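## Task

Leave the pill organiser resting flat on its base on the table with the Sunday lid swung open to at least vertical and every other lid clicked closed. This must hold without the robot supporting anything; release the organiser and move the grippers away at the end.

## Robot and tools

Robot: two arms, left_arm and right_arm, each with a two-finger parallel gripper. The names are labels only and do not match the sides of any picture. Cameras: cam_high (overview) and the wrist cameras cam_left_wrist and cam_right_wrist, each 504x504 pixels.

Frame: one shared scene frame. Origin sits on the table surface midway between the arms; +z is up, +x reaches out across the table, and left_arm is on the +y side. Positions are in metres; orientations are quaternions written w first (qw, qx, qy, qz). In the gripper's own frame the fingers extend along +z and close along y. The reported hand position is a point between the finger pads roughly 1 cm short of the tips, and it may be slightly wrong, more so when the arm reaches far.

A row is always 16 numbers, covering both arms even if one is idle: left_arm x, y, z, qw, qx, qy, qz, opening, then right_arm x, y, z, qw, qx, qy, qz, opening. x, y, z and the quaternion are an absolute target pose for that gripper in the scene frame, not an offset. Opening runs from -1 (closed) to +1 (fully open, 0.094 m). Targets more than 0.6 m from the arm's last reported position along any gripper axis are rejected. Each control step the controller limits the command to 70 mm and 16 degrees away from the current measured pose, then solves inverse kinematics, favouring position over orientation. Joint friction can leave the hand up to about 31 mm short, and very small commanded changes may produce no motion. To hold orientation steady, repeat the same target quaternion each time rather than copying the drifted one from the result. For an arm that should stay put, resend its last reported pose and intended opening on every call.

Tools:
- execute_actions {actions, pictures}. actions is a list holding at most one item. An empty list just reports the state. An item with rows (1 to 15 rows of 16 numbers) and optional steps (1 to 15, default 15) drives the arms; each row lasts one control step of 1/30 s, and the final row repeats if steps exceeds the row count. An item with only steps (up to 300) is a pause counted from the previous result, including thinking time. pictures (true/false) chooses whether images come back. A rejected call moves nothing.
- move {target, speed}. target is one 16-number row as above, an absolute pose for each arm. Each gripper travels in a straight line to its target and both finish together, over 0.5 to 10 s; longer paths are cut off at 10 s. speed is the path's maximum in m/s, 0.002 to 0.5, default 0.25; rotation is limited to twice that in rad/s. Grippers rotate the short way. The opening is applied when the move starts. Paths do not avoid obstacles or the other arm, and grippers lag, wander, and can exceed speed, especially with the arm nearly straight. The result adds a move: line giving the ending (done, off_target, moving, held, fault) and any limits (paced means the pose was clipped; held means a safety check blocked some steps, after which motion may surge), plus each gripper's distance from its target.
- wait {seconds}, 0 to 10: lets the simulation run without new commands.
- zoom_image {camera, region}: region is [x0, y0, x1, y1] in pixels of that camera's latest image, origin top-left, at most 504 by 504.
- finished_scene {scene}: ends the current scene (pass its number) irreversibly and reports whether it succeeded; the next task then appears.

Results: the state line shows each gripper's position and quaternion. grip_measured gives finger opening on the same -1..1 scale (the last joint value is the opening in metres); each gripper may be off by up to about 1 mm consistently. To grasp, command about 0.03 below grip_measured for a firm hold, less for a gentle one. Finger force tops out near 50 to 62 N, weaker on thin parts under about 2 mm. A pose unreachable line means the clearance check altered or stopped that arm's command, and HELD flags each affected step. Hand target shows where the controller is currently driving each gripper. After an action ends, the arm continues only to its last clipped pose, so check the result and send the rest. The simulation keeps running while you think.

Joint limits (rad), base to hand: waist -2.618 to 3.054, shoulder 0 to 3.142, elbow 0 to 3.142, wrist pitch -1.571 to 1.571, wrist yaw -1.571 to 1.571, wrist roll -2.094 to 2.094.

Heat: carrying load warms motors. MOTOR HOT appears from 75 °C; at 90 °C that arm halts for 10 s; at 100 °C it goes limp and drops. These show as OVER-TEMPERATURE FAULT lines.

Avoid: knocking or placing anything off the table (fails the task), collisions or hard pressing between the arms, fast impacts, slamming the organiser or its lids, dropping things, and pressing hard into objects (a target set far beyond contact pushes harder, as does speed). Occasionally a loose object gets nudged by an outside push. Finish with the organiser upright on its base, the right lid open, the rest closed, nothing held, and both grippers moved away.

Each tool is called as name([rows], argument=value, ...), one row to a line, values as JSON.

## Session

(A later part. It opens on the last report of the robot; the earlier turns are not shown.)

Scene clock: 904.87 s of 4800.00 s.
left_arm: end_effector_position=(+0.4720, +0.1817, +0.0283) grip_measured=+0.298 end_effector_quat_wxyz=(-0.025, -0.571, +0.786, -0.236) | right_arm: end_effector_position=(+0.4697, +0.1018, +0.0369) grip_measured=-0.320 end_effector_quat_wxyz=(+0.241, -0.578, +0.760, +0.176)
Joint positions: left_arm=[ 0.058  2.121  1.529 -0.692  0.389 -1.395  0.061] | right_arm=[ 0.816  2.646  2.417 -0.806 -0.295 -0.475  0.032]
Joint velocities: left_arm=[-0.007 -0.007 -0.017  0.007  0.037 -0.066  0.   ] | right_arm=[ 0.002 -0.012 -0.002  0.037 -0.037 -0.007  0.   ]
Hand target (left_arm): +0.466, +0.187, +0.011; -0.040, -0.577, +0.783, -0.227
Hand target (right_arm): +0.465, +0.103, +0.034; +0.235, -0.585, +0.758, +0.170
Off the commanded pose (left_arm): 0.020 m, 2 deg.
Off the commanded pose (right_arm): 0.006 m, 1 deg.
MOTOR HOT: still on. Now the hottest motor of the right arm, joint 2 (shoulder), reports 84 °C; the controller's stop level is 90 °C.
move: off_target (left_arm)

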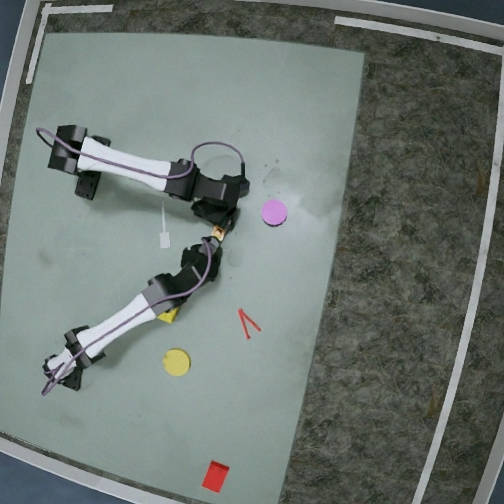

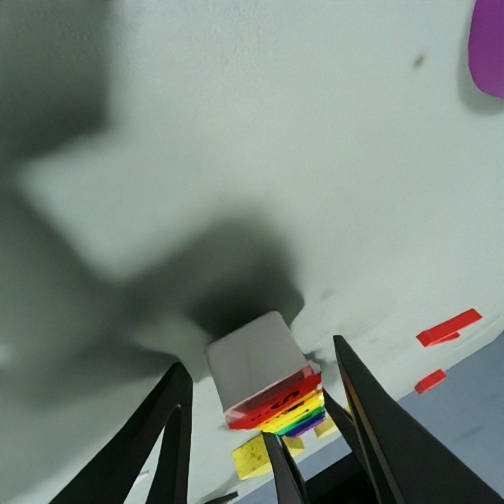

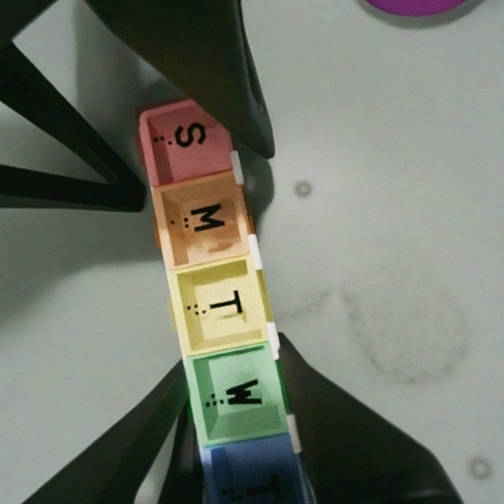

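move(target=[0.471,0.186,0.02,0.0403,0.5774,-0.7833,0.2269,-0.5,0.465,0.1025,0.034,0.235,-0.585,0.758,0.170,-0.45], speed=0.03)

move(target=[0.472,0.183,0.033,0.1392,0.6077,-0.7757,0.1047,-0.5,0.465,0.1025,0.034,0.235,-0.585,0.758,0.170,-0.45], speed=0.03)

move(target=[0.476,0.184,0.040,0.1392,0.6077,-0.7757,0.1047,0.5,0.465,0.1025,0.034,0.235,-0.585,0.758,0.170,-0.45], speed=0.02)

Scene clock: 913.80 s of 4800.00 s.
left_arm: end_effector_position=(+0.4720, +0.1819, +0.0282) grip_measured=-0.245 end_effector_quat_wxyz=(-0.025, -0.570, +0.787, -0.235) | right_arm: end_effector_position=(+0.4674, +0.1026, +0.0364) grip_measured=-0.320 end_effector_quat_wxyz=(+0.239, -0.583, +0.756, +0.176)
Joint positions: left_arm=[ 0.058  2.121  1.529 -0.692  0.388 -1.394  0.035] | right_arm=[ 0.819  2.646  2.417 -0.81  -0.298 -0.487  0.032]
Joint velocities: left_arm=[ 0.007 -0.002  0.007 -0.037  0.051  0.022 -0.   ] | right_arm=[-0.002 -0.007 -0.012  0.066 -0.037  0.051 -0.001]
Hand target (left_arm): +0.471, +0.186, +0.020; -0.040, -0.578, +0.783, -0.227
Hand target (right_arm): +0.465, +0.103, +0.034; +0.235, -0.585, +0.758, +0.170
Off the commanded pose (left_arm): 0.009 m, 2 deg.
Off the commanded pose (right_arm): 0.003 m, 1 deg.
MOTOR HOT: still on. Now the hottest motor of the right arm, joint 2 (shoulder), reports 84 °C; the controller's stop level is 90 °C.
After step 90, 5.03 s passed at rest.
move: done

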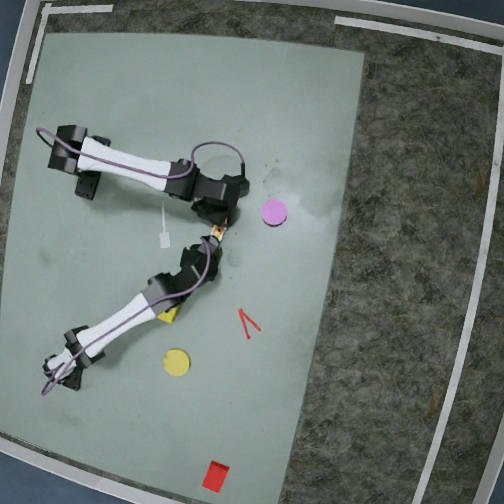

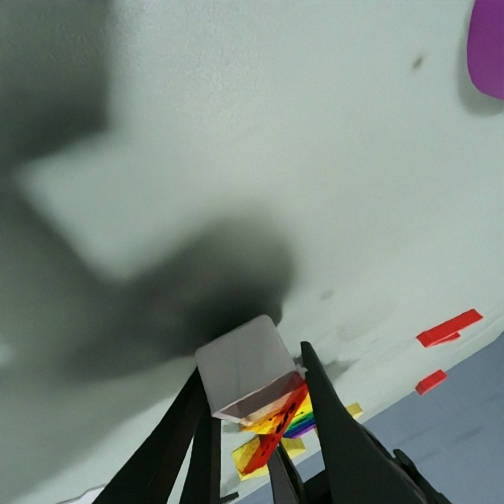

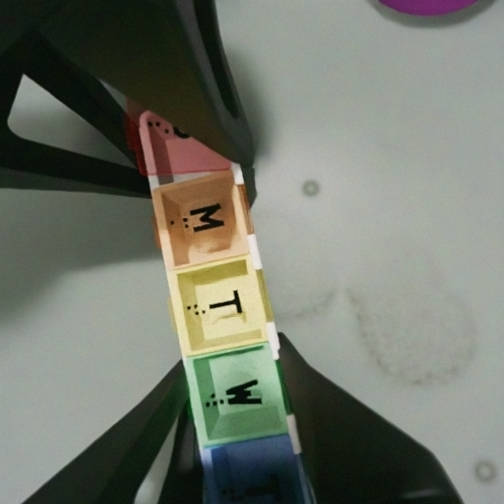

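Scene clock: 919.97 s of 4800.00 s.
left_arm: end_effector_position=(+0.4757, +0.1874, +0.0372) grip_measured=-0.327 end_effector_quat_wxyz=(-0.126, -0.601, +0.781, -0.114) | right_arm: end_effector_position=(+0.4694, +0.1078, +0.0404) grip_measured=-0.320 end_effector_quat_wxyz=(+0.249, -0.578, +0.754, +0.186)
Joint positions: left_arm=[ 0.054  2.43   2.138 -1.312  0.341 -1.393  0.032] | right_arm=[ 0.819  2.646  2.417 -0.783 -0.313 -0.472  0.032]
Joint velocities: left_arm=[ 0.012 -0.002  0.012  0.007 -0.007  0.051 -0.   ] | right_arm=[-0.012 -0.022 -0.002  0.037  0.11   0.007 -0.   ]
Hand target (left_arm): +0.472, +0.183, +0.035; -0.139, -0.609, +0.774, -0.106
Hand target (right_arm): +0.465, +0.103, +0.034; +0.236, -0.585, +0.757, +0.170
Off the commanded pose (left_arm): 0.007 m, 2 deg.
Off the commanded pose (right_arm): 0.009 m, 3 deg.
MOTOR HOT: still on. Now the hottest motor of the right arm, joint 2 (shoulder), reports 84 °C; the controller's stop level is 90 °C.
move: off_target (right_arm)

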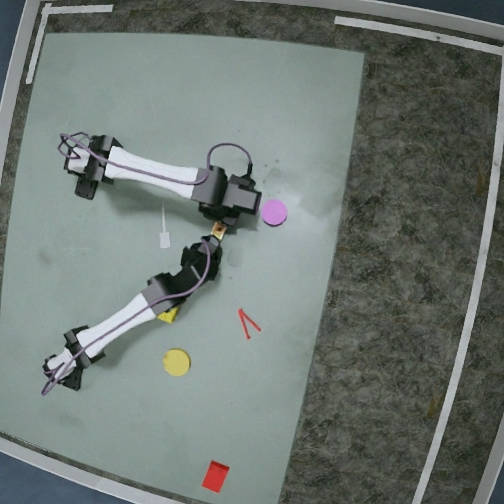

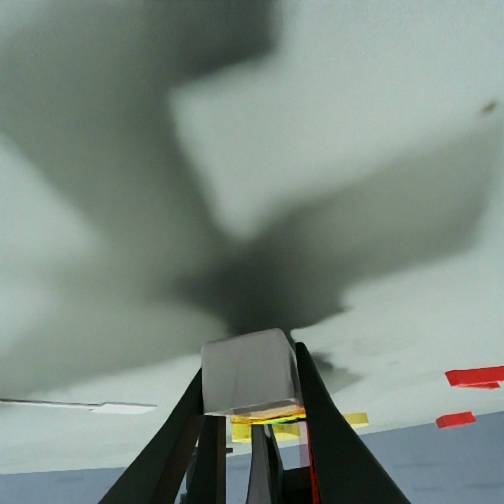

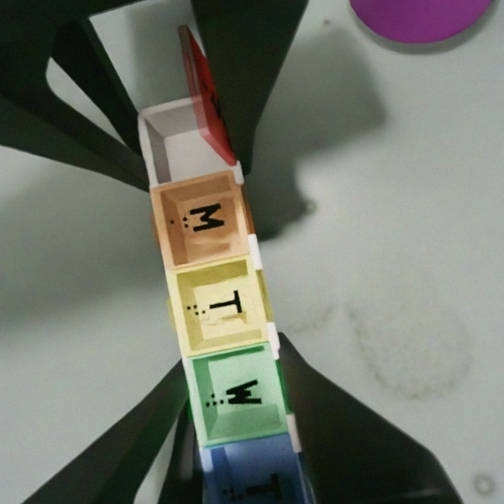

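Scene clock: 921.30 s of 4800.00 s.
left_arm: end_effector_position=(+0.4805, +0.1870, +0.0543) grip_measured=+0.497 end_effector_quat_wxyz=(-0.120, -0.604, +0.779, -0.120) | right_arm: end_effector_position=(+0.4692, +0.1040, +0.0370) grip_measured=-0.320 end_effector_quat_wxyz=(+0.243, -0.579, +0.758, +0.177)
Joint positions: left_arm=[ 0.054  2.43   2.206 -1.361  0.341 -1.403  0.07 ] | right_arm=[ 0.819  2.647  2.417 -0.799 -0.296 -0.475  0.032]
Joint velocities: left_arm=[-0.012 -0.002 -0.007 -0.095 -0.051 -0.022 -0.001] | right_arm=[ 0.002  0.012 -0.017  0.037 -0.081 -0.037 -0.   ]
Hand target (left_arm): +0.476, +0.184, +0.040; -0.138, -0.607, +0.775, -0.105
Hand target (right_arm): +0.465, +0.103, +0.034; +0.235, -0.585, +0.758, +0.170
Off the commanded pose (left_arm): 0.015 m, 3 deg.
Off the commanded pose (right_arm): 0.005 m, 1 deg.
MOTOR HOT: still on. Now the hottest motor of the right arm, joint 2 (shoulder), reports 84 °C; the controller's stop level is 90 °C.
move: off_target (left_arm)

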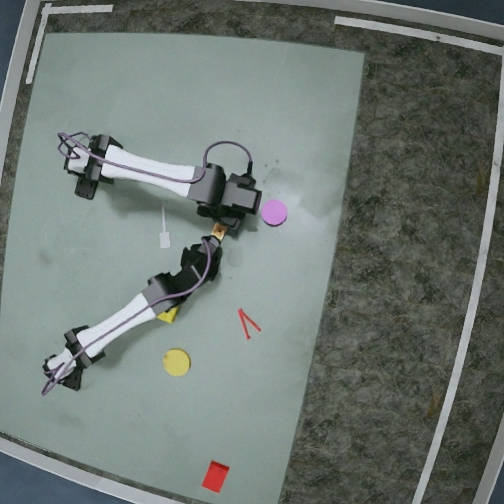

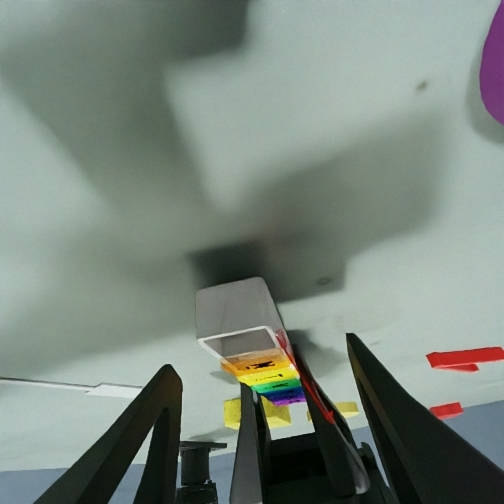

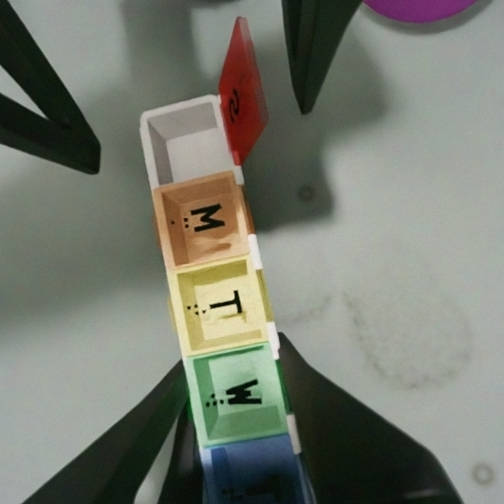

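move(target=[0.476,0.19,0.12,0.10,0.60,-0.78,0.15,0.5,0.465,0.1025,0.034,0.235,-0.585,0.758,0.170,-0.45], speed=0.08)

zoom_image(camera="cam_left_wrist", region=[120, 150, 400, 430])

Scene clock: 929.17 s of 4800.00 s.
left_arm: end_effector_position=(+0.4769, +0.1859, +0.1125) grip_measured=+0.497 end_effector_quat_wxyz=(-0.098, -0.599, +0.782, -0.146) | right_arm: end_effector_position=(+0.4692, +0.1038, +0.0369) grip_measured=-0.320 end_effector_quat_wxyz=(+0.243, -0.579, +0.758, +0.176)
Joint positions: left_arm=[ 0.054  2.345  2.285 -1.457  0.349 -1.403  0.07 ] | right_arm=[ 0.819  2.647  2.417 -0.8   -0.296 -0.475  0.032]
Joint velocities: left_arm=[-0.007 -0.027 -0.007 -0.066  0.037 -0.037 -0.   ] | right_arm=[-0.027 -0.002 -0.007  0.007 -0.007  0.022 -0.001]
Hand target (left_arm): +0.476, +0.190, +0.119; -0.100, -0.600, +0.780, -0.150
Hand target (right_arm): +0.465, +0.103, +0.034; +0.235, -0.585, +0.758, +0.170
Off the commanded pose (left_arm): 0.009 m, 1 deg.
Off the commanded pose (right_arm): 0.005 m, 1 deg.
MOTOR HOT: still on. Now the hottest motor of the right arm, joint 2 (shoulder), reports 85 °C; the controller's stop level is 90 °C.
After step 90, 3.60 s passed at rest.
move: done

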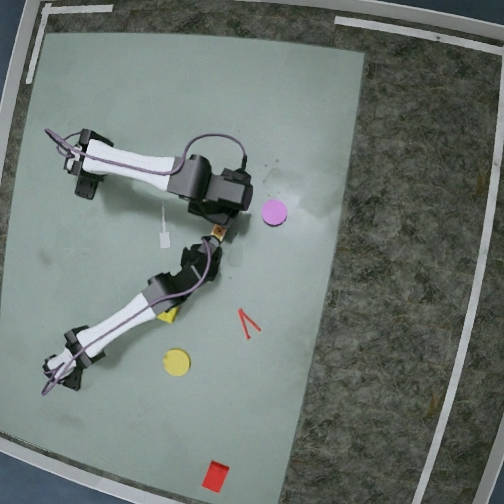

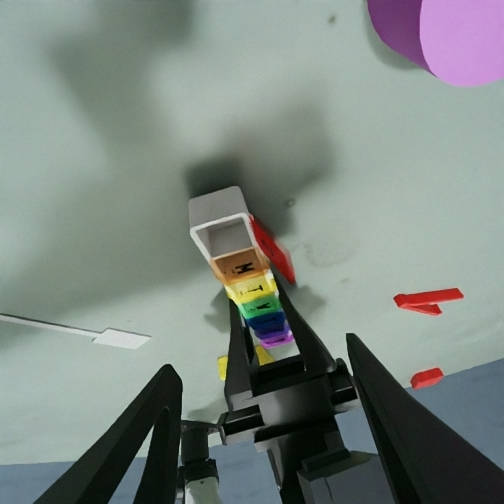

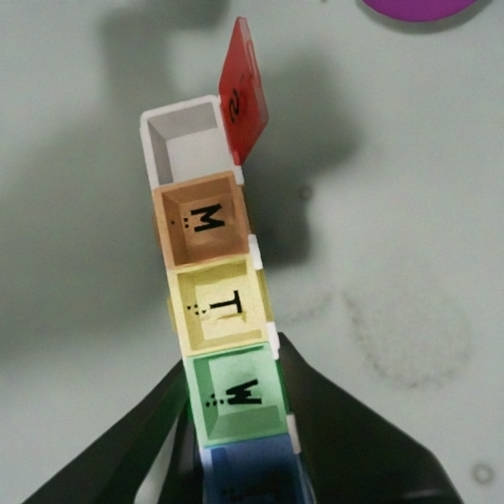

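Region (120, 150, 400, 430) of cam_left_wrist's 504x504 image, scaled by 1.800, with more detail than that image has.

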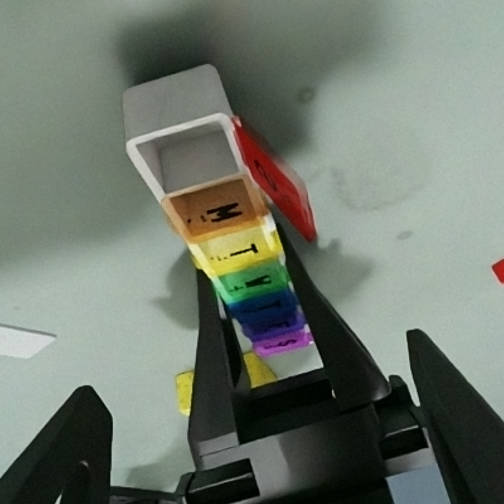

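move(target=[0.40,0.28,0.17,0.10,0.65,-0.74,0.15,0.5,0.464,0.101,0.020,0.235,-0.585,0.758,0.170,-0.45], speed=0.1)

move(target=[0.40,0.28,0.17,0.10,0.65,-0.74,0.15,0.5,0.464,0.101,0.024,0.235,-0.585,0.758,0.170,0.2])

move(target=[0.40,0.28,0.17,0.10,0.65,-0.74,0.15,0.5,0.445,0.075,0.11,0.235,-0.585,0.758,0.170,0.2], speed=0.12)

Scene clock: 946.73 s of 4800.00 s.
left_arm: end_effector_position=(+0.4097, +0.2783, +0.1724) grip_measured=+0.497 end_effector_quat_wxyz=(+0.083, +0.648, -0.741, +0.158) | right_arm: end_effector_position=(+0.4689, +0.1037, +0.0314) grip_measured=-0.320 end_effector_quat_wxyz=(+0.244, -0.579, +0.758, +0.177)
Joint positions: left_arm=[ 0.279  2.009  1.988 -1.513  0.357 -1.306  0.07 ] | right_arm=[ 0.819  2.639  2.378 -0.765 -0.296 -0.475  0.032]
Joint velocities: left_arm=[-0.002 -0.017  0.007 -0.007  0.007 -0.037  0.   ] | right_arm=[-0.017 -0.002 -0.012  0.037  0.051 -0.066 -0.001]
Hand target (left_arm): +0.399, +0.278, +0.170; -0.100, -0.649, +0.739, -0.152
Hand target (right_arm): +0.464, +0.101, +0.020; +0.234, -0.585, +0.758, +0.170
Off the commanded pose (left_arm): 0.010 m, 2 deg.
Off the commanded pose (right_arm): 0.013 m, 2 deg.
MOTOR HOT: still on. Now the hottest motor of the right arm, joint 2 (shoulder), reports 86 °C; the controller's stop level is 90 °C.
After step 90, 12.87 s passed at rest.
move: off_target (right_arm)

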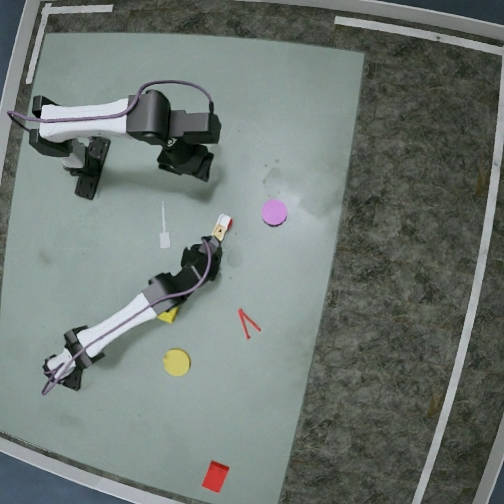

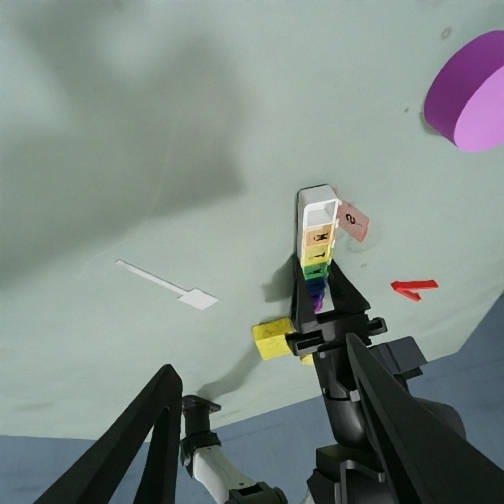

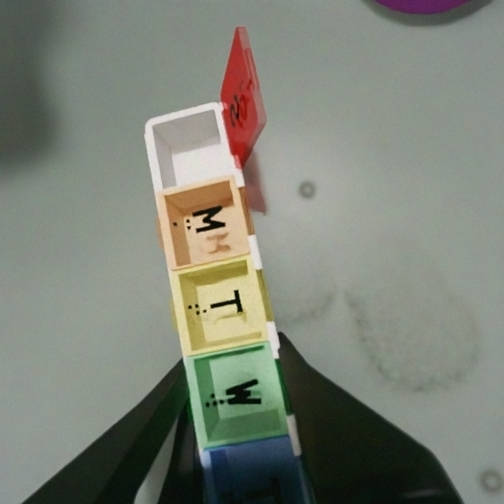

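Scene clock: 947.43 s of 4800.00 s.
left_arm: end_effector_position=(+0.4072, +0.2780, +0.1724) grip_measured=+0.497 end_effector_quat_wxyz=(+0.087, +0.647, -0.742, +0.156) | right_arm: end_effector_position=(+0.4688, +0.1039, +0.0315) grip_measured=+0.199 end_effector_quat_wxyz=(+0.245, -0.580, +0.756, +0.177)
Joint positions: left_arm=[ 0.279  2.009  1.988 -1.524  0.357 -1.301  0.07 ] | right_arm=[ 0.819  2.639  2.378 -0.764 -0.298 -0.479  0.056]
Joint velocities: left_arm=[ 0.002  0.002 -0.007 -0.037  0.007 -0.037 -0.001] | right_arm=[-0.002  0.007  0.002 -0.007  0.007 -0.168  0.002]
Hand target (left_arm): +0.400, +0.280, +0.170; -0.100, -0.649, +0.739, -0.150
Hand target (right_arm): +0.464, +0.101, +0.024; +0.235, -0.585, +0.758, +0.170
Off the commanded pose (left_arm): 0.008 m, 2 deg.
Off the commanded pose (right_arm): 0.009 m, 2 deg.
MOTOR HOT: still on. Now the hottest motor of the right arm, joint 2 (shoulder), reports 86 °C; the controller's stop level is 90 °C.
move: done

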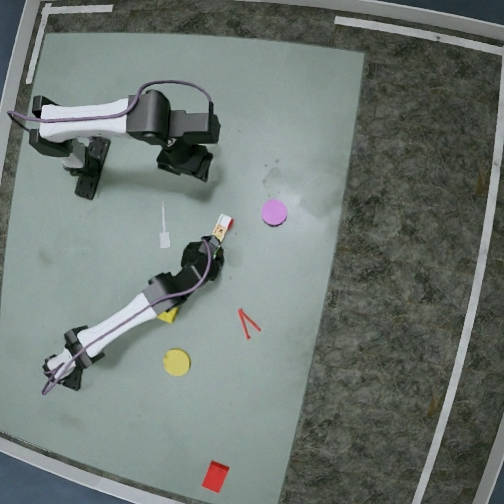

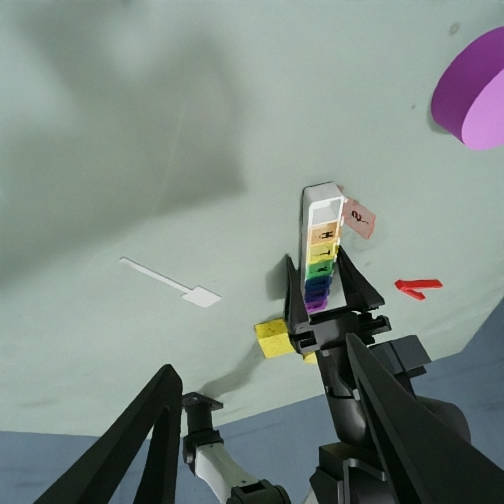

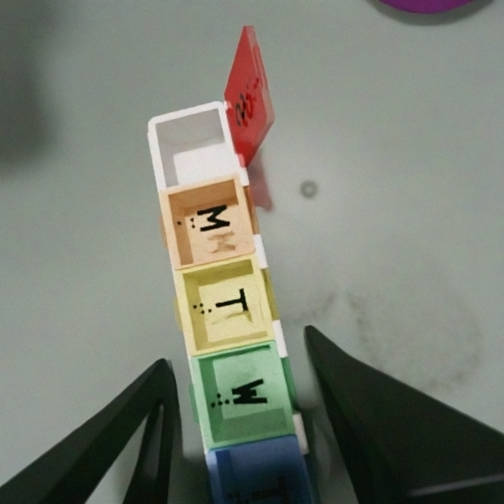

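Scene clock: 948.70 s of 4800.00 s.
left_arm: end_effector_position=(+0.4070, +0.2779, +0.1724) grip_measured=+0.497 end_effector_quat_wxyz=(+0.087, +0.647, -0.742, +0.155) | right_arm: end_effector_position=(+0.4447, +0.0817, +0.1103) grip_measured=+0.199 end_effector_quat_wxyz=(+0.242, -0.584, +0.755, +0.176)
Joint positions: left_arm=[ 0.279  2.009  1.988 -1.525  0.357 -1.3    0.07 ] | right_arm=[ 0.819  2.445  2.332 -0.922 -0.298 -0.488  0.056]
Joint velocities: left_arm=[-0.027 -0.027 -0.002  0.022 -0.037  0.066 -0.   ] | right_arm=[ 0.007 -0.007  0.007 -0.022 -0.095  0.022 -0.   ]
Hand target (left_arm): +0.400, +0.280, +0.170; -0.100, -0.649, +0.739, -0.150
Hand target (right_arm): +0.444, +0.075, +0.109; +0.235, -0.585, +0.758, +0.170
Off the commanded pose (left_arm): 0.008 m, 2 deg.
Off the commanded pose (right_arm): 0.007 m, 1 deg.
MOTOR HOT: still on. Now the hottest motor of the right arm, joint 2 (shoulder), reports 86 °C; the controller's stop level is 90 °C.
move: done

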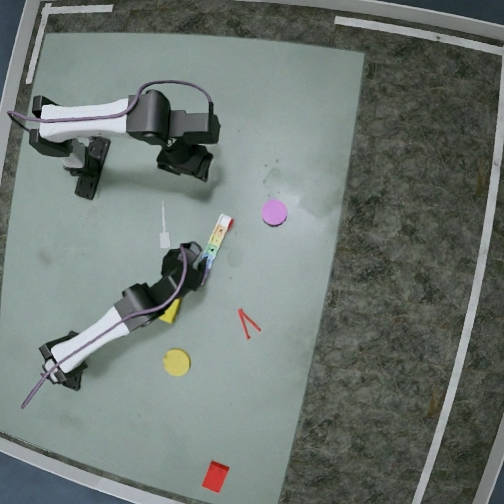

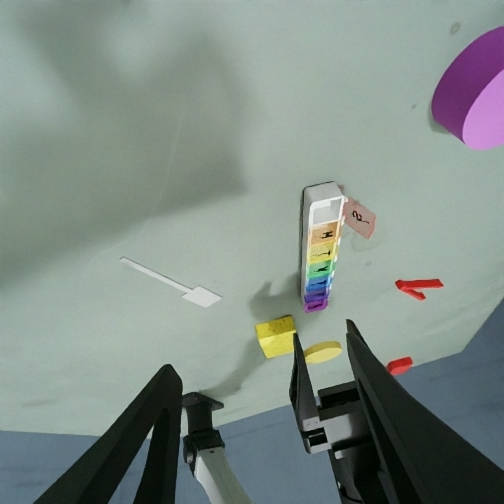

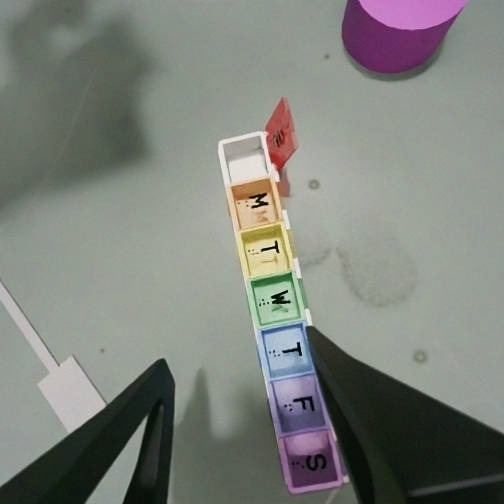

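move(target=[0.27,0.33,0.2,0.06,0.70,-0.70,0.11,0.5,0.25,-0.30,0.2,0.11,-0.70,0.70,0.06,0.5], speed=0.3)

zoom_image(camera="cam_high", region=[160, 180, 280, 300])

Scene clock: 955.87 s of 4800.00 s.
left_arm: end_effector_position=(+0.2812, +0.3266, +0.2019) grip_measured=+0.497 end_effector_quat_wxyz=(+0.049, +0.698, -0.703, +0.123) | right_arm: end_effector_position=(+0.2530, -0.2977, +0.1966) grip_measured=+0.499 end_effector_quat_wxyz=(-0.115, +0.703, -0.700, -0.045)
Joint positions: left_arm=[ 0.469  1.547  1.565 -1.569  0.265 -1.238  0.07 ] | right_arm=[ 0.188  1.278  1.32  -1.488 -0.214 -1.446  0.07 ]
Joint velocities: left_arm=[-0.017 -0.002 -0.012  0.007  0.007 -0.051 -0.   ] | right_arm=[ 0.007  0.002 -0.002  0.022 -0.022 -0.081  0.001]
Hand target (left_arm): +0.270, +0.327, +0.199; +0.059, +0.701, -0.701, +0.113
Hand target (right_arm): +0.247, -0.302, +0.193; -0.104, +0.704, -0.701, -0.047
Off the commanded pose (left_arm): 0.012 m, 2 deg.
Off the commanded pose (right_arm): 0.005 m, 2 deg.
MOTOR HOT: still on. Now the hottest motor of the right arm, joint 2 (shoulder), reports 85 °C; the controller's stop level is 90 °C.
joint sent to its limit (left arm) — the command would take joint 4 (wrist pitch) past its lower limit, so that joint was sent only as far as its limit.
After step 90, 1.97 s passed at rest.
move: off_target (left_arm)

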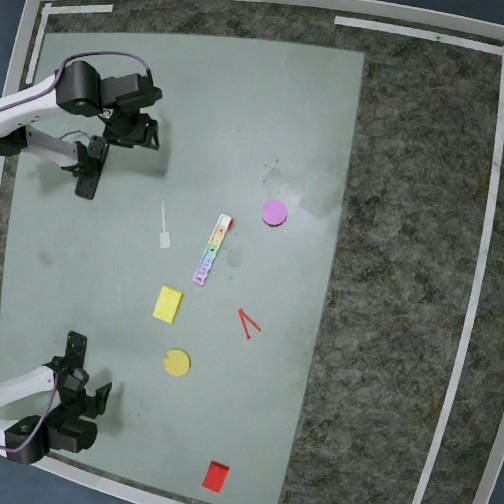

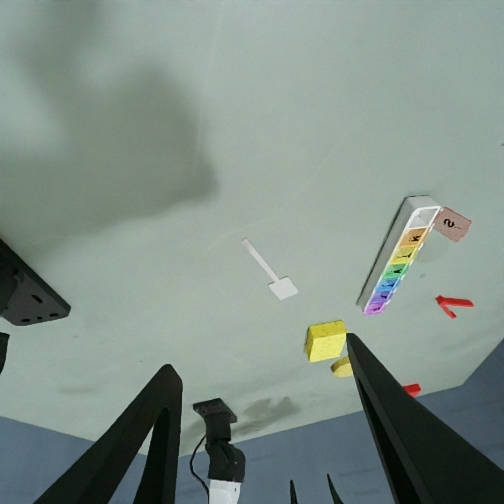

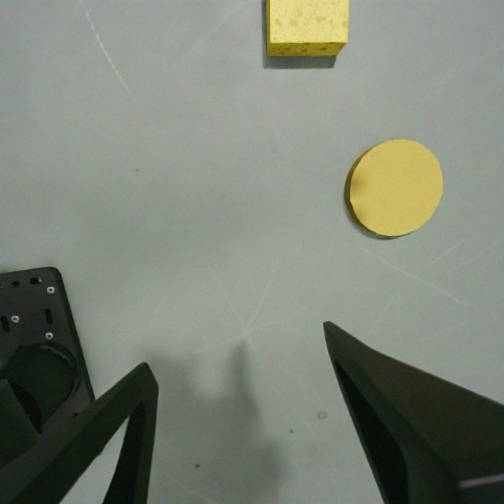

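Region (160, 180, 280, 300) of cam_high's 504x504 image, scaled by 4.200, with more detail than that image has.

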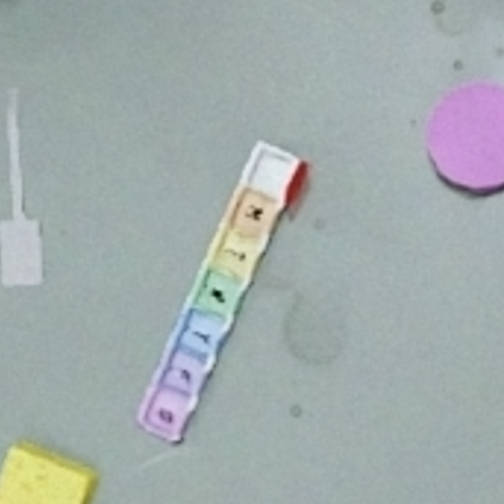

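finished_scene(scene=1)

The scene is finished: the task was done.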